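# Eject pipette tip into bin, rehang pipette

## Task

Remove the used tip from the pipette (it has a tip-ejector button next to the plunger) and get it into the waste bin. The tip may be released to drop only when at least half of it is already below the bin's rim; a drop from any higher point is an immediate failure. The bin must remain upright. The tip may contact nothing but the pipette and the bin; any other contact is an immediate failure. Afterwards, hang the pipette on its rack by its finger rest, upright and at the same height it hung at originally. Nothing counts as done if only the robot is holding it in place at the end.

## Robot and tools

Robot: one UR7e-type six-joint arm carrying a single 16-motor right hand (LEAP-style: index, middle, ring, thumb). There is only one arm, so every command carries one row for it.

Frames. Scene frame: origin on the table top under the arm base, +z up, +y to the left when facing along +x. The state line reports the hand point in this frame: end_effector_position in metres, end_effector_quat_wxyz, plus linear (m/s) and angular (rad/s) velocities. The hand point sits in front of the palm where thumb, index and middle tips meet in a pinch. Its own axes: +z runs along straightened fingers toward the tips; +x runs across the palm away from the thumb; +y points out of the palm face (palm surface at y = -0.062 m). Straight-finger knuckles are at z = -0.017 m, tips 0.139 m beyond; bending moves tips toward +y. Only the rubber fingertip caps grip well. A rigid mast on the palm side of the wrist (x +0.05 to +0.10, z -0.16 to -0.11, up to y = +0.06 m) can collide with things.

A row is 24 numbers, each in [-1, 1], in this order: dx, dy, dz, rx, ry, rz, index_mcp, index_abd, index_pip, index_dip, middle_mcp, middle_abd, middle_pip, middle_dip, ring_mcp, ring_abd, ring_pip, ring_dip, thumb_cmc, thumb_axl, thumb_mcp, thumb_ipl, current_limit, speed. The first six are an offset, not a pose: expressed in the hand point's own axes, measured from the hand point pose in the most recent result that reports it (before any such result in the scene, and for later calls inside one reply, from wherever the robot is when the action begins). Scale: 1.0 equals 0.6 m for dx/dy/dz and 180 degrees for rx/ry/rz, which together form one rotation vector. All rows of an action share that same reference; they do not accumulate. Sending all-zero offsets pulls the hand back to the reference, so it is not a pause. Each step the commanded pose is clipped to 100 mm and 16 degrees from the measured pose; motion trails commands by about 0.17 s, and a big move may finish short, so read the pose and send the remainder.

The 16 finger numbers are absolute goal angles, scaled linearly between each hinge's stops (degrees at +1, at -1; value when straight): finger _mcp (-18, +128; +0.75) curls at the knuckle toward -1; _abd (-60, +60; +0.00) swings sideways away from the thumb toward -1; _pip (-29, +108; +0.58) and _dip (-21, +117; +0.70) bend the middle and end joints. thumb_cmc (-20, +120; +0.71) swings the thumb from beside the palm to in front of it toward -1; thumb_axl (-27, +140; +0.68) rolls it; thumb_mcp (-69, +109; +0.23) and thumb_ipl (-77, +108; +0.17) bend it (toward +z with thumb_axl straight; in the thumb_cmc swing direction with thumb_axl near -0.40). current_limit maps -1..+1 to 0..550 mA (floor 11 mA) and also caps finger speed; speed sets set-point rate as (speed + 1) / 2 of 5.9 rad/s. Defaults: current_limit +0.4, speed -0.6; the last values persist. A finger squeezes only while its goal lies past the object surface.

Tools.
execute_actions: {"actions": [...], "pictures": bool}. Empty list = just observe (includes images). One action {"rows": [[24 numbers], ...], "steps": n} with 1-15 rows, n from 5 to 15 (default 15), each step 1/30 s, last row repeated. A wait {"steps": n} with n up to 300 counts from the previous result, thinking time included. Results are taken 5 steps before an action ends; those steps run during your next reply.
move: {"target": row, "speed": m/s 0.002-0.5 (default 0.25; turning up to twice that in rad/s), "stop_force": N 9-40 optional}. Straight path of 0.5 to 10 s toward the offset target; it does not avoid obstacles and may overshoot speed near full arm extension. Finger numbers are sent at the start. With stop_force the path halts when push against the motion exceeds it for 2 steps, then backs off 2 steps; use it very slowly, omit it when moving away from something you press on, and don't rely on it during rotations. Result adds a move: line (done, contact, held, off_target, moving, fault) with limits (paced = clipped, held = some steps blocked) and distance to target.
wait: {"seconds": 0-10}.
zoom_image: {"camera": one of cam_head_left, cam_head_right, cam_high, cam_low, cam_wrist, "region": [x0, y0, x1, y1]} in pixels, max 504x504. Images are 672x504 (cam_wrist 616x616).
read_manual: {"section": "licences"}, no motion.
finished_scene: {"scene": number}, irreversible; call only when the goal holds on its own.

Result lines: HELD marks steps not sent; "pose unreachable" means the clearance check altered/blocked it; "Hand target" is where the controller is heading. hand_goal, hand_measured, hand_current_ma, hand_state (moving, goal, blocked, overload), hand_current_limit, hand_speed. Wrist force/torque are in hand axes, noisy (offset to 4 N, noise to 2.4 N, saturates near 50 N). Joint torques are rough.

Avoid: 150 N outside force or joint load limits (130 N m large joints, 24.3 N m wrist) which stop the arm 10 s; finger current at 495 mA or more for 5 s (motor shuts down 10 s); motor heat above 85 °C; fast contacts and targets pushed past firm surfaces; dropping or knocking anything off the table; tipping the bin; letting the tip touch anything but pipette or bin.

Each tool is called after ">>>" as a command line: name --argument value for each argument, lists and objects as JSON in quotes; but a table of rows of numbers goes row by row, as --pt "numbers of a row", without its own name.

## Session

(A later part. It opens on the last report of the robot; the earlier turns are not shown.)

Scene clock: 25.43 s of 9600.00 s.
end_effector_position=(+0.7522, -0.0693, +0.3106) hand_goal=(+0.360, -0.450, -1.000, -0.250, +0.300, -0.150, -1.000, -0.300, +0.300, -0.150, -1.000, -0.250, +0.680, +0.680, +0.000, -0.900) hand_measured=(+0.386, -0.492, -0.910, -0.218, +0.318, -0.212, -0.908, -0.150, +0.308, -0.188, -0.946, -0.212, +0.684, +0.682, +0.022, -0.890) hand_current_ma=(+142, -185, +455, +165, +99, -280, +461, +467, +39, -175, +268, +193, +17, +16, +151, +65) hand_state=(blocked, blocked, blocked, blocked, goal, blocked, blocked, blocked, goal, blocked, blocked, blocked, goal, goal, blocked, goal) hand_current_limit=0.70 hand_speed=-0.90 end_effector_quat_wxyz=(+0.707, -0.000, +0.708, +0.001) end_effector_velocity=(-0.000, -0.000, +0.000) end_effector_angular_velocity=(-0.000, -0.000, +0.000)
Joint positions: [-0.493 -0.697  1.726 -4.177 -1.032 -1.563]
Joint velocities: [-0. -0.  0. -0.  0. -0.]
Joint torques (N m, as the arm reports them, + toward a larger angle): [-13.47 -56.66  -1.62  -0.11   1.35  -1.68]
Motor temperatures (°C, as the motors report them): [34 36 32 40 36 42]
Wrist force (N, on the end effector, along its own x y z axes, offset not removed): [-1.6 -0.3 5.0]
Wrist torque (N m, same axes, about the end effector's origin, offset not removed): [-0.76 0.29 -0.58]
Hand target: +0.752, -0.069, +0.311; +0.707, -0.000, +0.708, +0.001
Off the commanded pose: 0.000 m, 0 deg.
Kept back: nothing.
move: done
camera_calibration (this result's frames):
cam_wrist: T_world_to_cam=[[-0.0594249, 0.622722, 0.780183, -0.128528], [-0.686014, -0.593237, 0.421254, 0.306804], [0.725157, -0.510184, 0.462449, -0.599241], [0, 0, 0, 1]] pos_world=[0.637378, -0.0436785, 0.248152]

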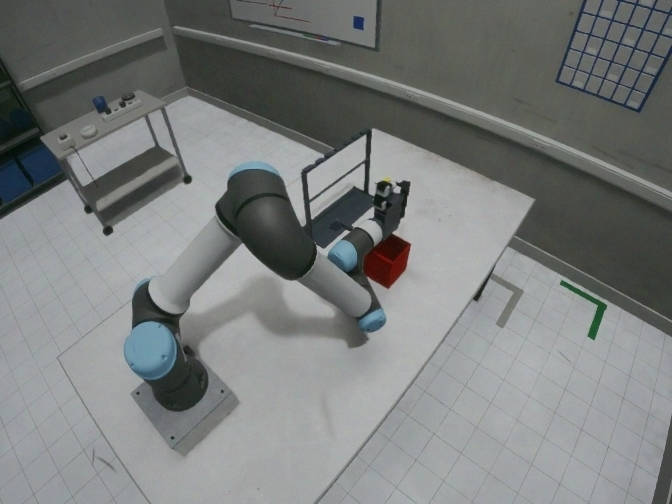

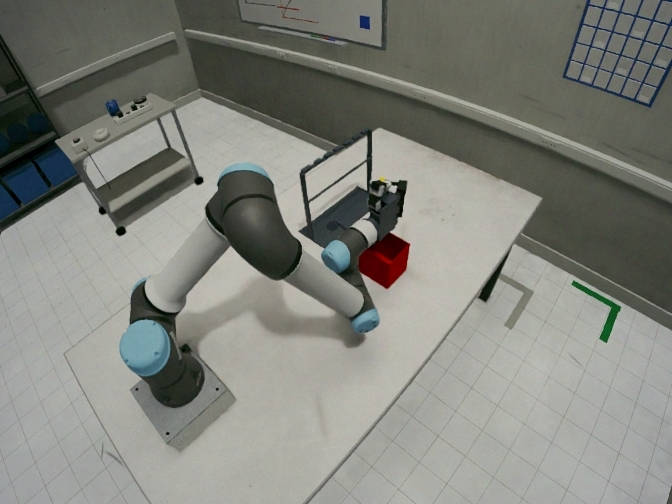

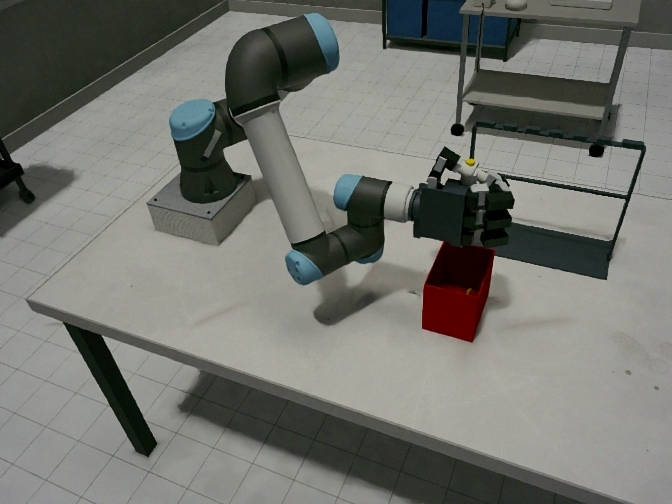

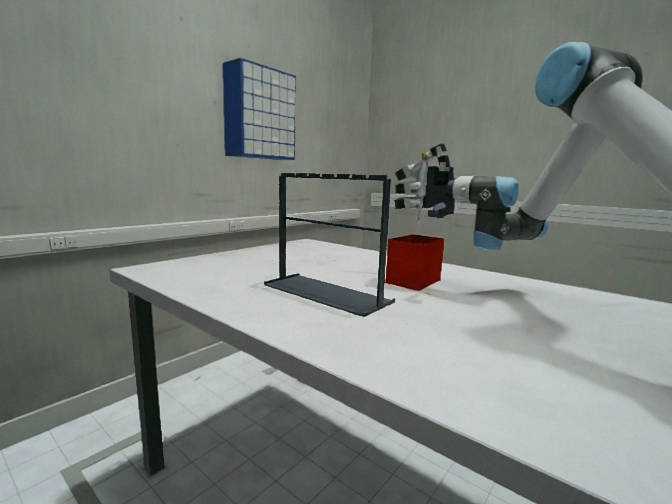

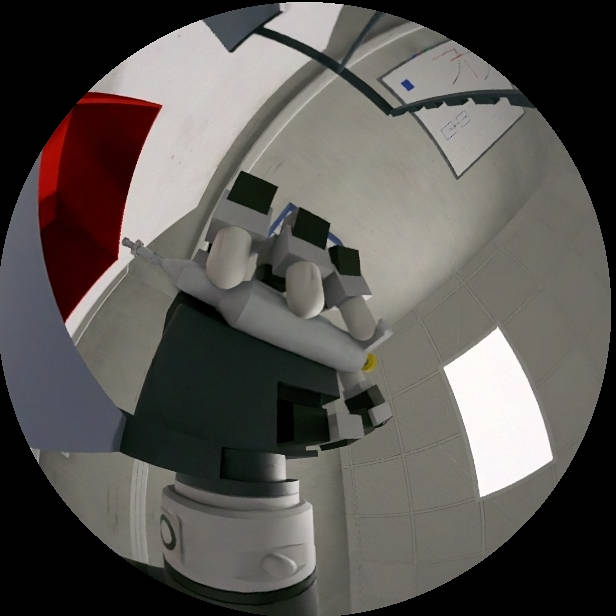

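>>> move --target '[0,0.08,0,0,0,0, 0.38,-0.49,-0.5,-0.22, 0.30,-0.21,-1.0,-0.3, 0.30,-0.19,-1.0,-0.25, 0.85,0.68,0.03,-0.9, 0.7,-0.8]' --speed 0.08

>>> move --target '[0.02,0.08,0,0,0,0, 0.9,0,0.576,0.696, 0.30,-0.21,-1.0,-0.3, 0.30,-0.19,-1.0,-0.25, 0.78,0.68,0.226,0.168, 0.7,-0.6]' --speed 0.08

Scene clock: 26.93 s of 9600.00 s.
end_effector_position=(+0.7522, -0.0214, +0.3106) hand_goal=(+0.380, -0.490, -0.500, -0.220, +0.300, -0.210, -1.000, -0.300, +0.300, -0.190, -1.000, -0.250, +0.850, +0.680, +0.030, -0.900) hand_measured=(+0.382, -0.492, -0.502, -0.216, +0.318, -0.218, -0.908, -0.150, +0.308, -0.194, -0.946, -0.214, +0.852, +0.680, +0.038, -0.890) hand_current_ma=(+15, -8, -8, +17, +100, -41, +461, +467, +39, -15, +268, +187, +7, -3, +51, +63) hand_state=(goal, goal, goal, goal, goal, goal, blocked, blocked, goal, goal, blocked, blocked, goal, goal, goal, goal) hand_current_limit=0.70 hand_speed=-0.80 end_effector_quat_wxyz=(+0.706, -0.001, +0.708, +0.001) end_effector_velocity=(-0.000, -0.000, -0.000) end_effector_angular_velocity=(+0.001, +0.001, -0.000)
Joint positions: [-0.412 -0.712  1.765 -4.2   -1.112 -1.564]
Joint velocities: [ 0.     0.     0.001  0.    -0.001  0.   ]
Joint torques (N m, as the arm reports them, + toward a larger angle): [ 11.28 -55.74  -2.33  -3.76  -1.17  -1.63]
Motor temperatures (°C, as the motors report them): [34 36 32 40 36 42]
Wrist force (N, on the end effector, along its own x y z axes, offset not removed): [-0.3 -3.5 1.2]
Wrist torque (N m, same axes, about the end effector's origin, offset not removed): [-0.61 0.11 -0.16]
Hand target: +0.752, -0.021, +0.311; +0.706, -0.001, +0.708, +0.001
Off the commanded pose: 0.000 m, 0 deg.
Kept back: nothing.
move: done
camera_calibration (this result's frames):
cam_wrist: T_world_to_cam=[[-0.0593621, 0.62284, 0.780094, -0.158365], [-0.68598, -0.593173, 0.421399, 0.335199], [0.725195, -0.510114, 0.462468, -0.574725], [0, 0, 0, 1]] pos_world=[0.637326, 0.00429214, 0.248079]

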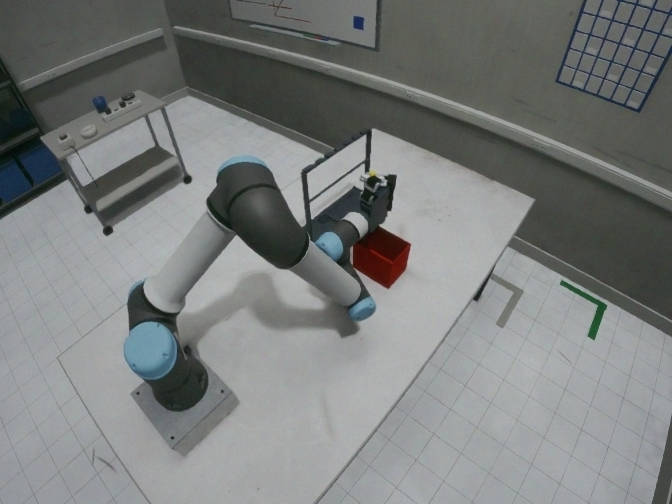

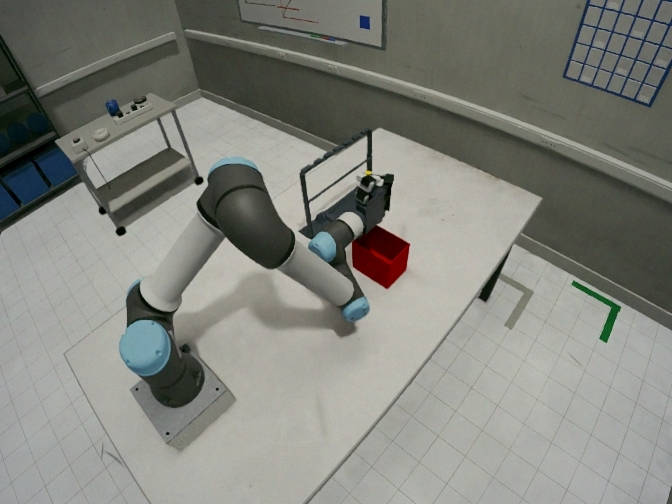

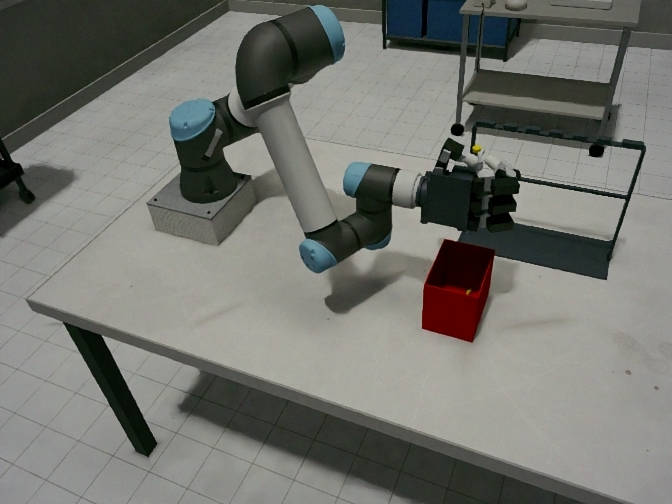

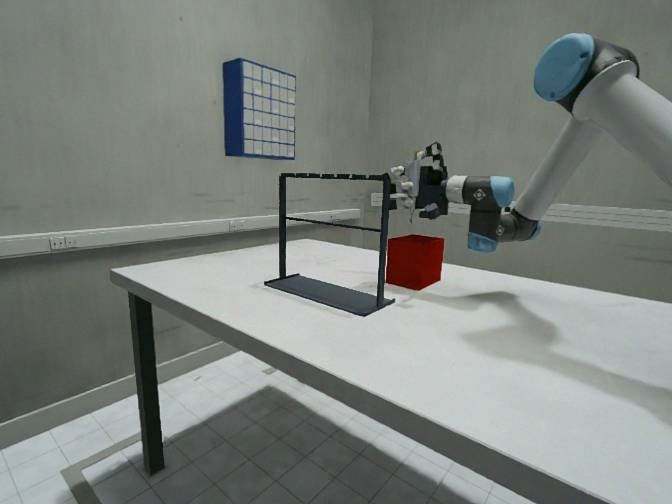

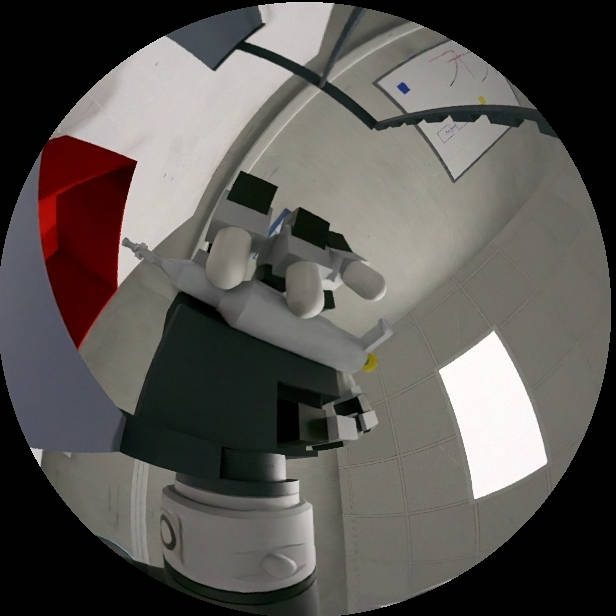

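Scene clock: 28.67 s of 9600.00 s.
end_effector_position=(+0.7521, +0.0266, +0.2985) hand_goal=(+0.900, +0.000, +0.576, +0.696, +0.300, -0.210, -1.000, -0.300, +0.300, -0.190, -1.000, -0.250, +0.780, +0.680, +0.226, +0.168) hand_measured=(+0.898, -0.014, +0.572, +0.694, +0.318, -0.218, -0.908, -0.150, +0.308, -0.194, -0.946, -0.214, +0.786, +0.680, +0.224, +0.166) hand_current_ma=(-14, -60, -16, -15, +100, -41, +461, +468, +39, -15, +268, +187, +27, -2, -14, -15) hand_state=(goal, goal, goal, goal, goal, goal, blocked, blocked, goal, goal, blocked, blocked, goal, goal, goal, goal) hand_current_limit=0.70 hand_speed=-0.60 end_effector_quat_wxyz=(+0.706, -0.001, +0.708, +0.001) end_effector_velocity=(+0.000, -0.000, -0.000) end_effector_angular_velocity=(+0.000, +0.000, -0.001)
Joint positions: [-0.326 -0.696  1.785 -4.235 -1.198 -1.564]
Joint velocities: [ 0.     0.    -0.     0.    -0.001  0.   ]
Joint torques (N m, as the arm reports them, + toward a larger angle): [ 12.27 -38.83  -1.56  -3.83  -1.45  -0.2 ]
Motor temperatures (°C, as the motors report them): [34 36 32 40 36 42]
Wrist force (N, on the end effector, along its own x y z axes, offset not removed): [0.2 -2.9 2.7]
Wrist torque (N m, same axes, about the end effector's origin, offset not removed): [-0.45 0.01 -0.24]
Hand target: +0.752, +0.027, +0.298; +0.706, -0.001, +0.708, +0.001
Off the commanded pose: 0.000 m, 0 deg.
Kept back: nothing.
move: done
camera_calibration (this result's frames):
cam_wrist: T_world_to_cam=[[-0.0593058, 0.622983, 0.779984, -0.178844], [-0.685949, -0.593097, 0.421557, 0.368639], [0.725229, -0.510028, 0.462508, -0.544661], [0, 0, 0, 1]] pos_world=[0.637265, 0.0522627, 0.236003]

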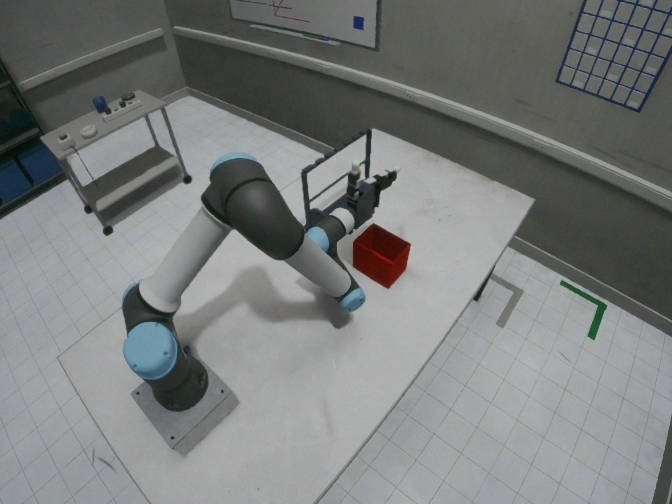

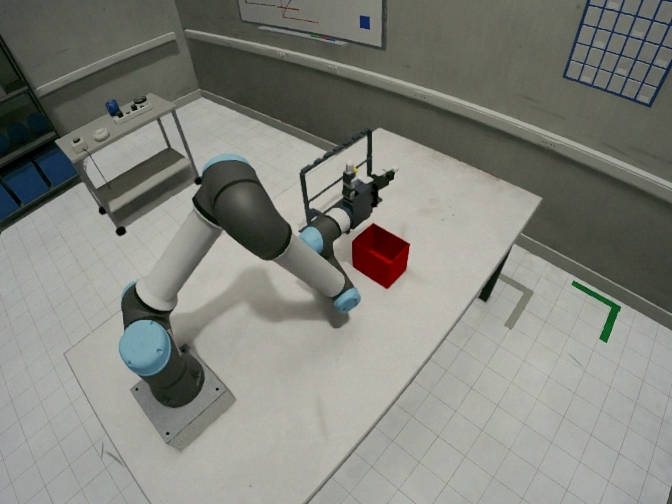

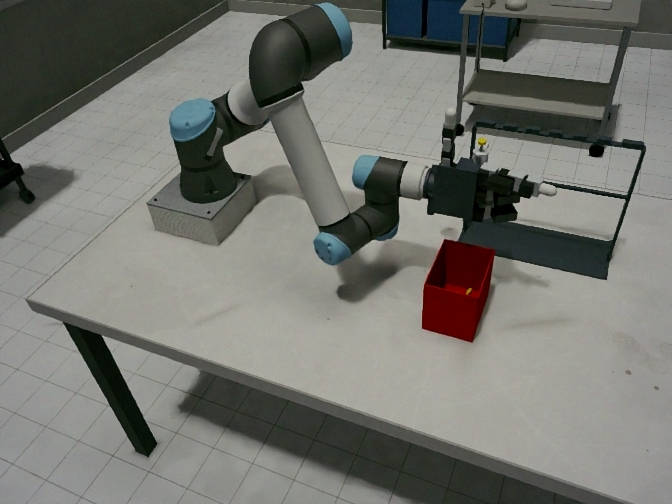

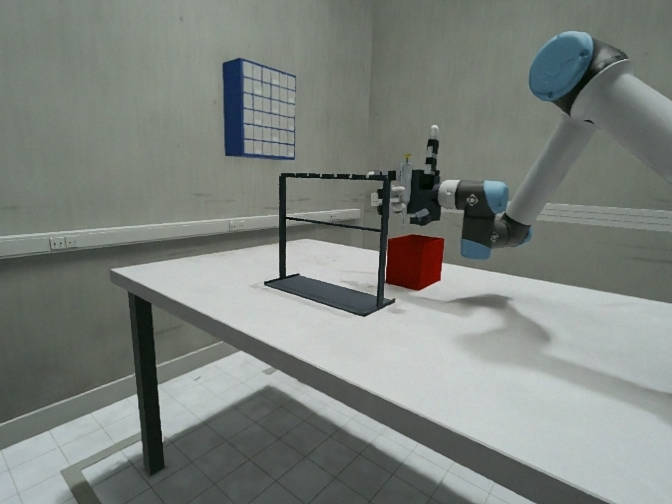

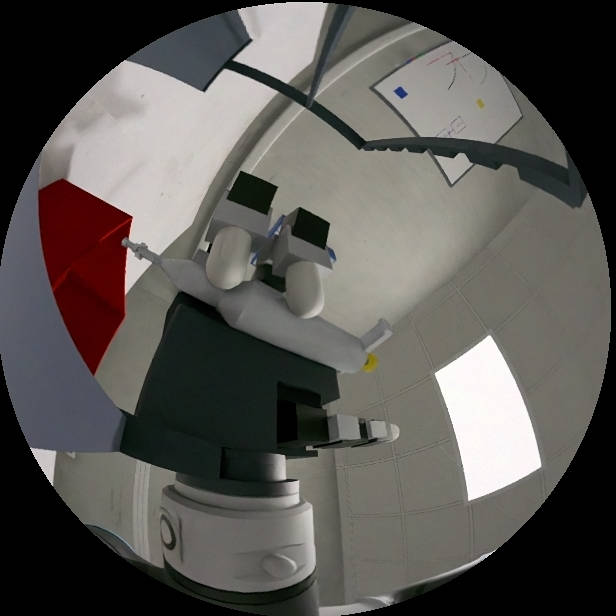

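Now open the ring (pip first), then straighten.

>>> move --target '[0.01,0.03,0,0,0,0, 0.9,0,0.576,0.696, 0.30,-0.21,-1.0,-0.3, 0.31,-0.19,-0.2,0.0, 0.78,0.68,0.226,0.168, 0.7,-0.6]' --speed 0.05

>>> move --target '[0.01,0.03,0,0,0,0, 0.9,0,0.576,0.696, 0.30,-0.21,-1.0,-0.3, 0.92,0,0.576,0.696, 0.78,0.68,0.226,0.168, 0.7,-0.6]' --speed 0.05

>>> zoom_image --camera "cam_high" --region '[450, 110, 530, 170]'

>>> zoom_image --camera "cam_low" --region '[350, 140, 450, 240]'

Scene clock: 30.00 s of 9600.00 s.
end_effector_position=(+0.7521, +0.0446, +0.2925) hand_goal=(+0.900, +0.000, +0.576, +0.696, +0.300, -0.210, -1.000, -0.300, +0.310, -0.190, -0.200, +0.000, +0.780, +0.680, +0.226, +0.168) hand_measured=(+0.898, -0.014, +0.572, +0.694, +0.318, -0.218, -0.908, -0.150, +0.310, -0.194, -0.202, -0.002, +0.786, +0.680, +0.224, +0.166) hand_current_ma=(-14, -60, -16, -15, +100, -41, +461, +468, +2, -15, -13, -14, +27, -2, -14, -15) hand_state=(goal, goal, goal, goal, goal, goal, blocked, blocked, goal, goal, goal, goal, goal, goal, goal, goal) hand_current_limit=0.70 hand_speed=-0.60 end_effector_quat_wxyz=(+0.706, -0.001, +0.708, +0.001) end_effector_velocity=(+0.000, +0.000, +0.001) end_effector_angular_velocity=(-0.001, -0.002, -0.000)
Joint positions: [-0.293 -0.686  1.787 -4.249 -1.232 -1.565]
Joint velocities: [ 0.001  0.    -0.001 -0.001 -0.001 -0.   ]
Joint torques (N m, as the arm reports them, + toward a larger angle): [ 10.88 -39.28  -1.86  -4.03  -1.28  -1.49]
Motor temperatures (°C, as the motors report them): [34 36 32 40 36 42]
Wrist force (N, on the end effector, along its own x y z axes, offset not removed): [0.8 -3.2 3.9]
Wrist torque (N m, same axes, about the end effector's origin, offset not removed): [-0.76 -0.26 0.04]
Hand target: +0.752, +0.045, +0.292; +0.706, -0.001, +0.708, +0.001
Off the commanded pose: 0.000 m, 0 deg.
Kept back: nothing.
move: done
camera_calibration (this result's frames):
cam_wrist: T_world_to_cam=[[-0.0592847, 0.623036, 0.779943, -0.185351], [-0.685937, -0.593068, 0.421617, 0.381802], [0.725242, -0.509996, 0.462524, -0.5327], [0, 0, 0, 1]] pos_world=[0.63724, 0.0702395, 0.229975]

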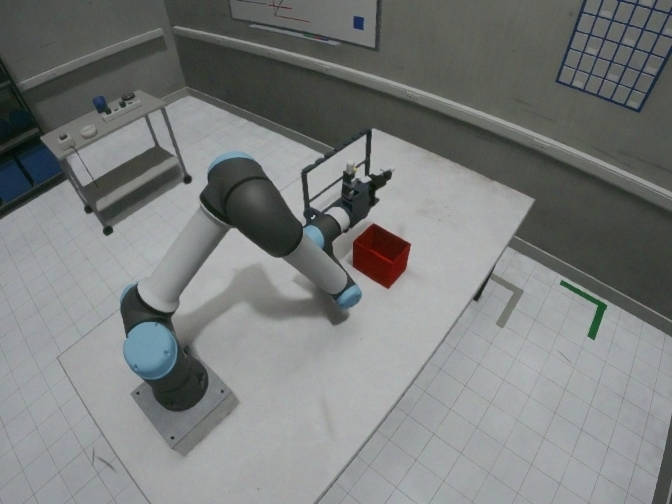

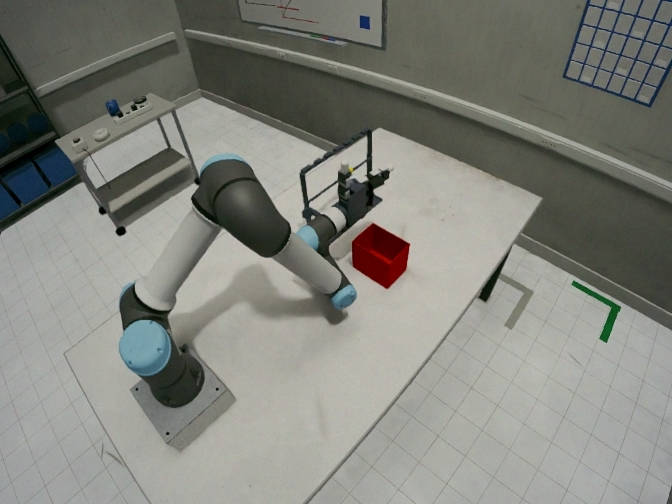

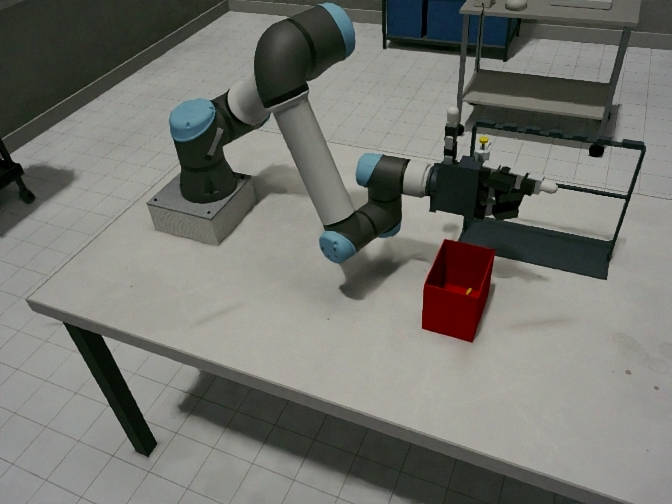

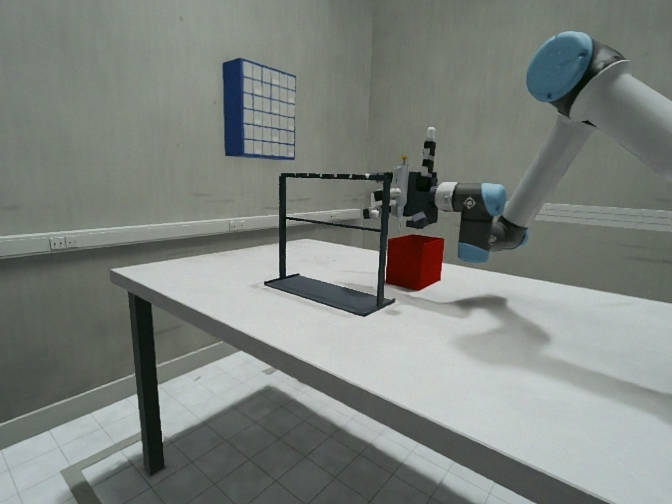

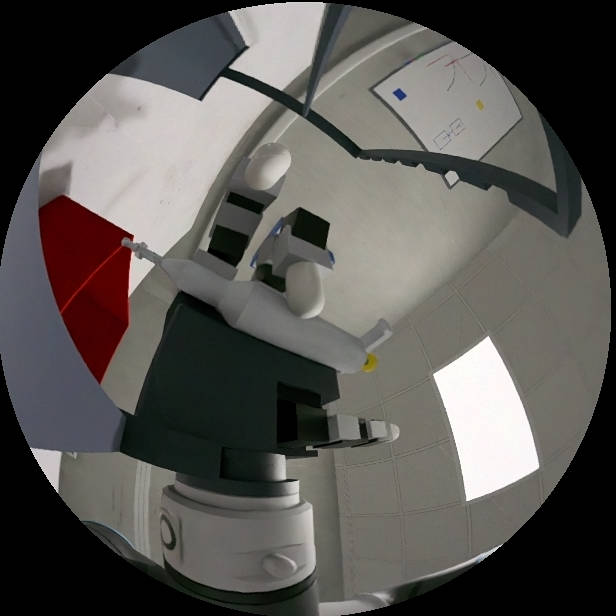

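Scene clock: 31.07 s of 9600.00 s.
end_effector_position=(+0.7520, +0.0626, +0.2864) hand_goal=(+0.900, +0.000, +0.576, +0.696, +0.300, -0.210, -1.000, -0.300, +0.920, +0.000, +0.576, +0.696, +0.780, +0.680, +0.226, +0.168) hand_measured=(+0.898, -0.014, +0.572, +0.694, +0.318, -0.218, -0.908, -0.150, +0.918, -0.012, +0.572, +0.694, +0.786, +0.680, +0.224, +0.166) hand_current_ma=(-14, -60, -16, -15, +100, -41, +461, +467, -12, -58, -16, -14, +27, -2, -14, -15) hand_state=(goal, goal, goal, goal, goal, goal, blocked, blocked, goal, goal, goal, goal, goal, goal, goal, goal) hand_current_limit=0.70 hand_speed=-0.60 end_effector_quat_wxyz=(+0.706, -0.001, +0.708, +0.001) end_effector_velocity=(-0.000, +0.001, -0.000) end_effector_angular_velocity=(-0.000, -0.000, +0.001)
Joint positions: [-0.259 -0.674  1.788 -4.261 -1.266 -1.565]
Joint velocities: [ 0.001  0.     0.    -0.001  0.    -0.   ]
Joint torques (N m, as the arm reports them, + toward a larger angle): [ 11.82 -39.4  -16.87  -3.83  -1.29  -1.55]
Motor temperatures (°C, as the motors report them): [34 36 32 40 36 42]
Wrist force (N, on the end effector, along its own x y z axes, offset not removed): [-4.5 -2.7 0.2]
Wrist torque (N m, same axes, about the end effector's origin, offset not removed): [-0.30 0.75 -0.57]
Hand target: +0.752, +0.063, +0.286; +0.706, -0.001, +0.708, +0.001
Off the commanded pose: 0.000 m, 0 deg.
Kept back: nothing.
move: done
camera_calibration (this result's frames):
cam_wrist: T_world_to_cam=[[-0.0592225, 0.623078, 0.779914, -0.191879], [-0.685903, -0.593045, 0.421704, 0.394939], [0.725279, -0.509971, 0.462493, -0.520727], [0, 0, 0, 1]] pos_world=[0.637199, 0.0882165, 0.223935]

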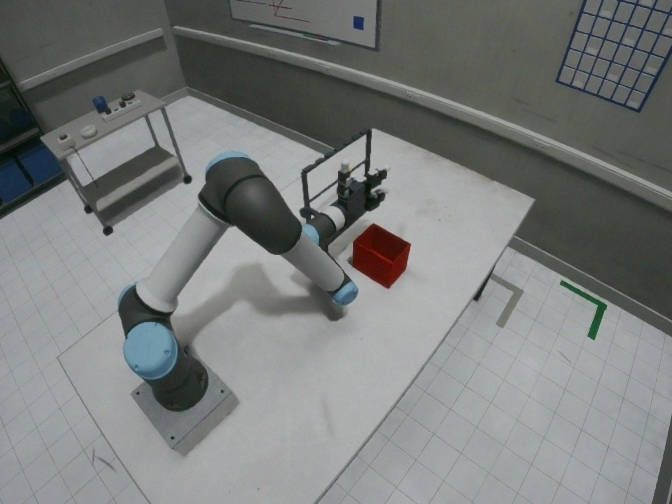

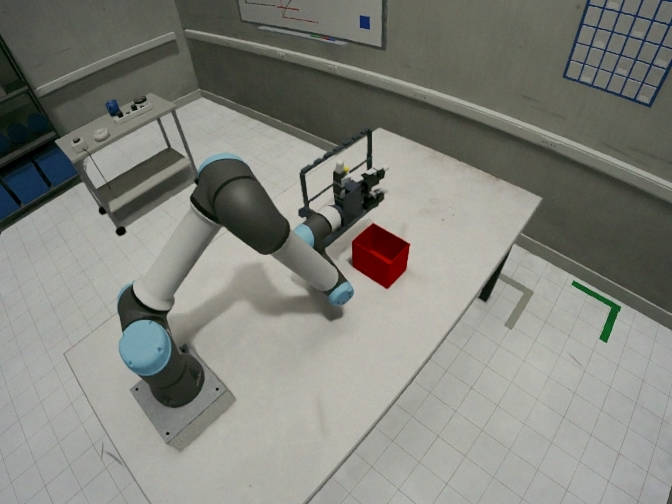

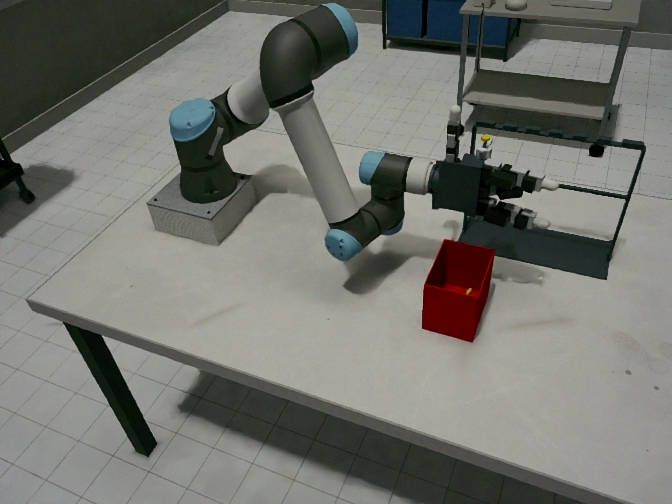

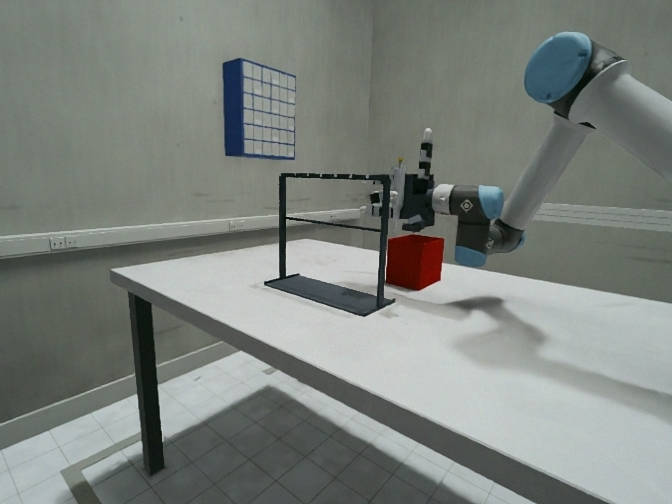

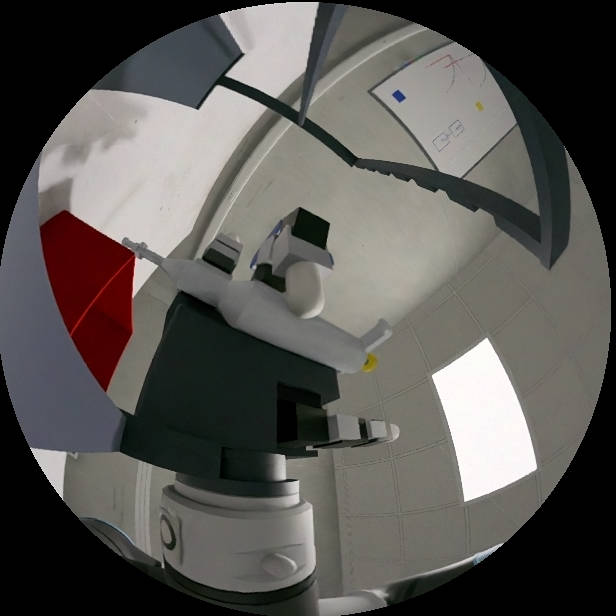

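Region (450, 110, 530, 170) of cam_high's 672x504 image, scaled by 6.300, with more detail than that image has; it fills the top 378 rows of this view, and the rest is white.

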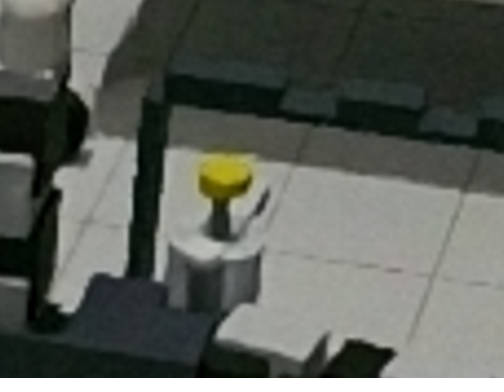

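Region (350, 140, 450, 240) of cam_low's 672x504 image, scaled by 5.040, with more detail than that image has.

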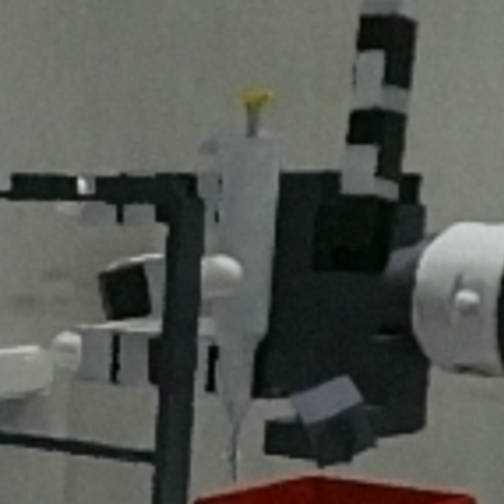

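>>> move --target '[0.0073,0.1457,0.0017,0,0,0, 0.9,0,0.576,0.696, 0.30,-0.21,-1.0,-0.3, 0.92,0,0.576,0.696, 0.78,0.68,0.226,0.168, 0.7,-0.6]' --speed 0.1

>>> zoom_image --camera "cam_high" --region '[465, 100, 525, 145]'

>>> zoom_image --camera "cam_low" --region '[340, 150, 410, 200]'

>>> zoom_image --camera "cam_wrist" --region '[300, 230, 480, 400]'

Scene clock: 33.10 s of 9600.00 s.
end_effector_position=(+0.7530, +0.1498, +0.2819) hand_goal=(+0.900, +0.000, +0.576, +0.696, +0.300, -0.210, -1.000, -0.300, +0.920, +0.000, +0.576, +0.696, +0.780, +0.680, +0.226, +0.168) hand_measured=(+0.898, -0.014, +0.572, +0.694, +0.318, -0.218, -0.908, -0.150, +0.918, -0.012, +0.572, +0.694, +0.784, +0.680, +0.224, +0.166) hand_current_ma=(-12, -60, -16, -15, +100, -41, +461, +468, -11, -58, -16, -14, +25, -2, -14, -15) hand_state=(goal, goal, goal, goal, goal, goal, blocked, blocked, goal, goal, goal, goal, goal, goal, goal, goal) hand_current_limit=0.70 hand_speed=-0.60 end_effector_quat_wxyz=(+0.706, -0.001, +0.708, +0.000) end_effector_velocity=(+0.001, +0.001, +0.000) end_effector_angular_velocity=(-0.000, -0.001, -0.001)
Joint positions: [-0.091 -0.661  1.772 -4.258 -1.434 -1.566]
Joint velocities: [ 0.004  0.001 -0.002  0.001 -0.005 -0.   ]
Joint torques (N m, as the arm reports them, + toward a larger angle): [ 11.41 -39.16 -17.5   -0.82  -1.39  -1.64]
Motor temperatures (°C, as the motors report them): [34 36 32 40 36 42]
Wrist force (N, on the end effector, along its own x y z axes, offset not removed): [1.2 -0.4 1.6]
Wrist torque (N m, same axes, about the end effector's origin, offset not removed): [-0.22 -0.34 -0.27]
Hand target: +0.753, +0.150, +0.282; +0.706, -0.001, +0.708, +0.000
Off the commanded pose: 0.000 m, 0 deg.
Kept back: nothing.
move: done
camera_calibration (this result's frames):
cam_wrist: T_world_to_cam=[[-0.0591789, 0.623351, 0.7797, -0.242631], [-0.685854, -0.592916, 0.421966, 0.449071], [0.725329, -0.509789, 0.462615, -0.474919], [0, 0, 0, 1]] pos_world=[0.638111, 0.175397, 0.219391]

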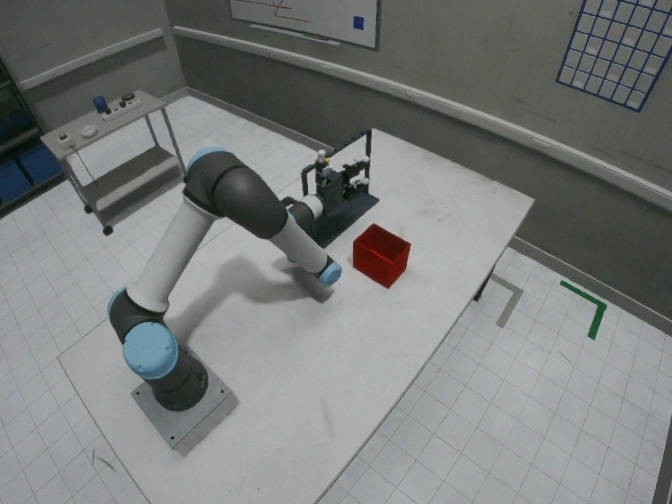

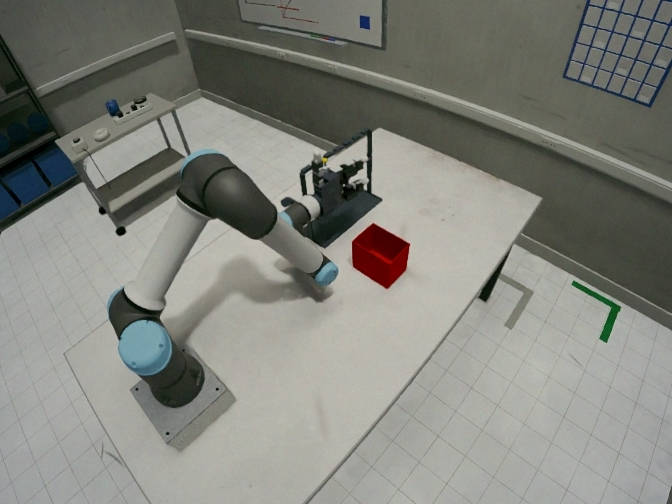

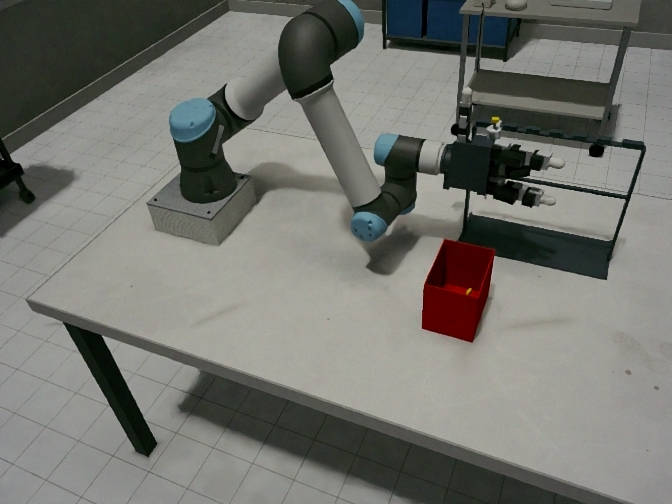

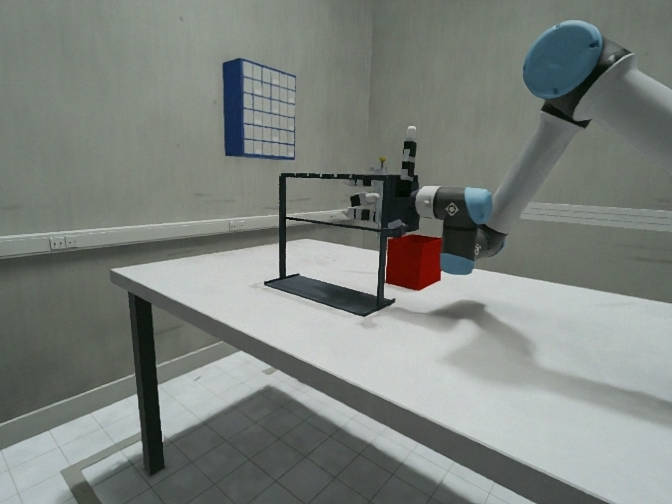

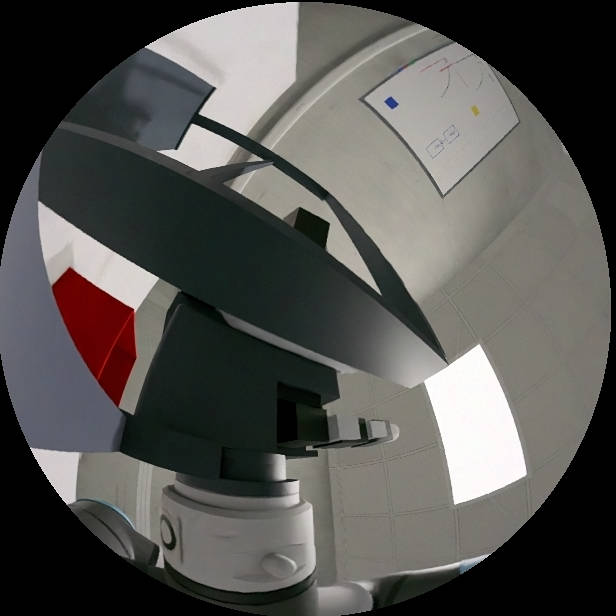

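Region (465, 100, 525, 145) of cam_high's 672x504 image, scaled by 8.400, with more detail than that image has; it fills the top 378 rows of this view, and the rest is white.

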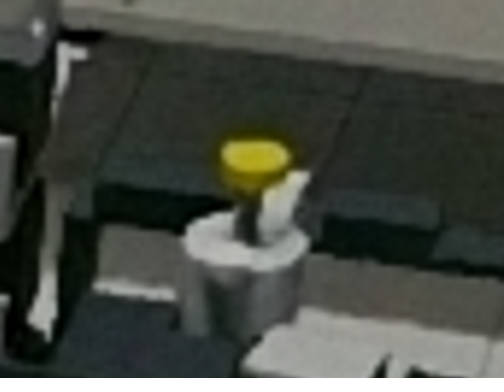

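Region (340, 150, 410, 200) of cam_low's 672x504 image, scaled by 7.200, with more detail than that image has; it fills the top 360 rows of this view, and the rest is white.

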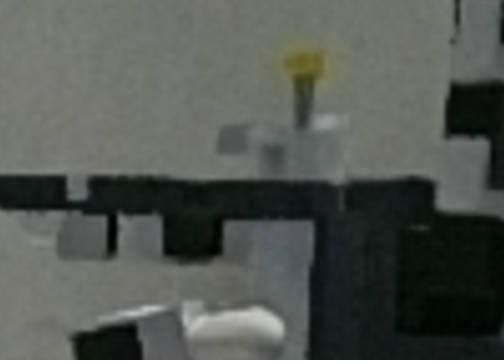

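Region (300, 230, 480, 400) of cam_wrist's 616x616 image, scaled by 2.800, with more detail than that image has.

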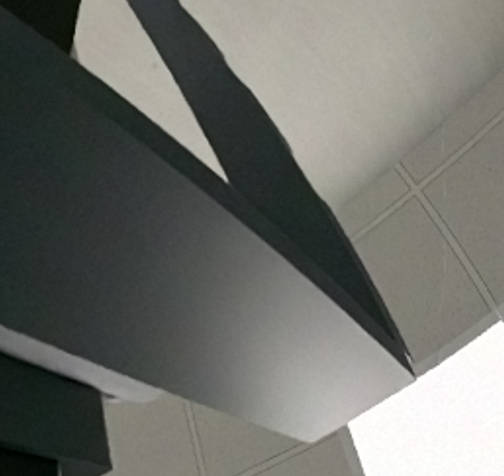

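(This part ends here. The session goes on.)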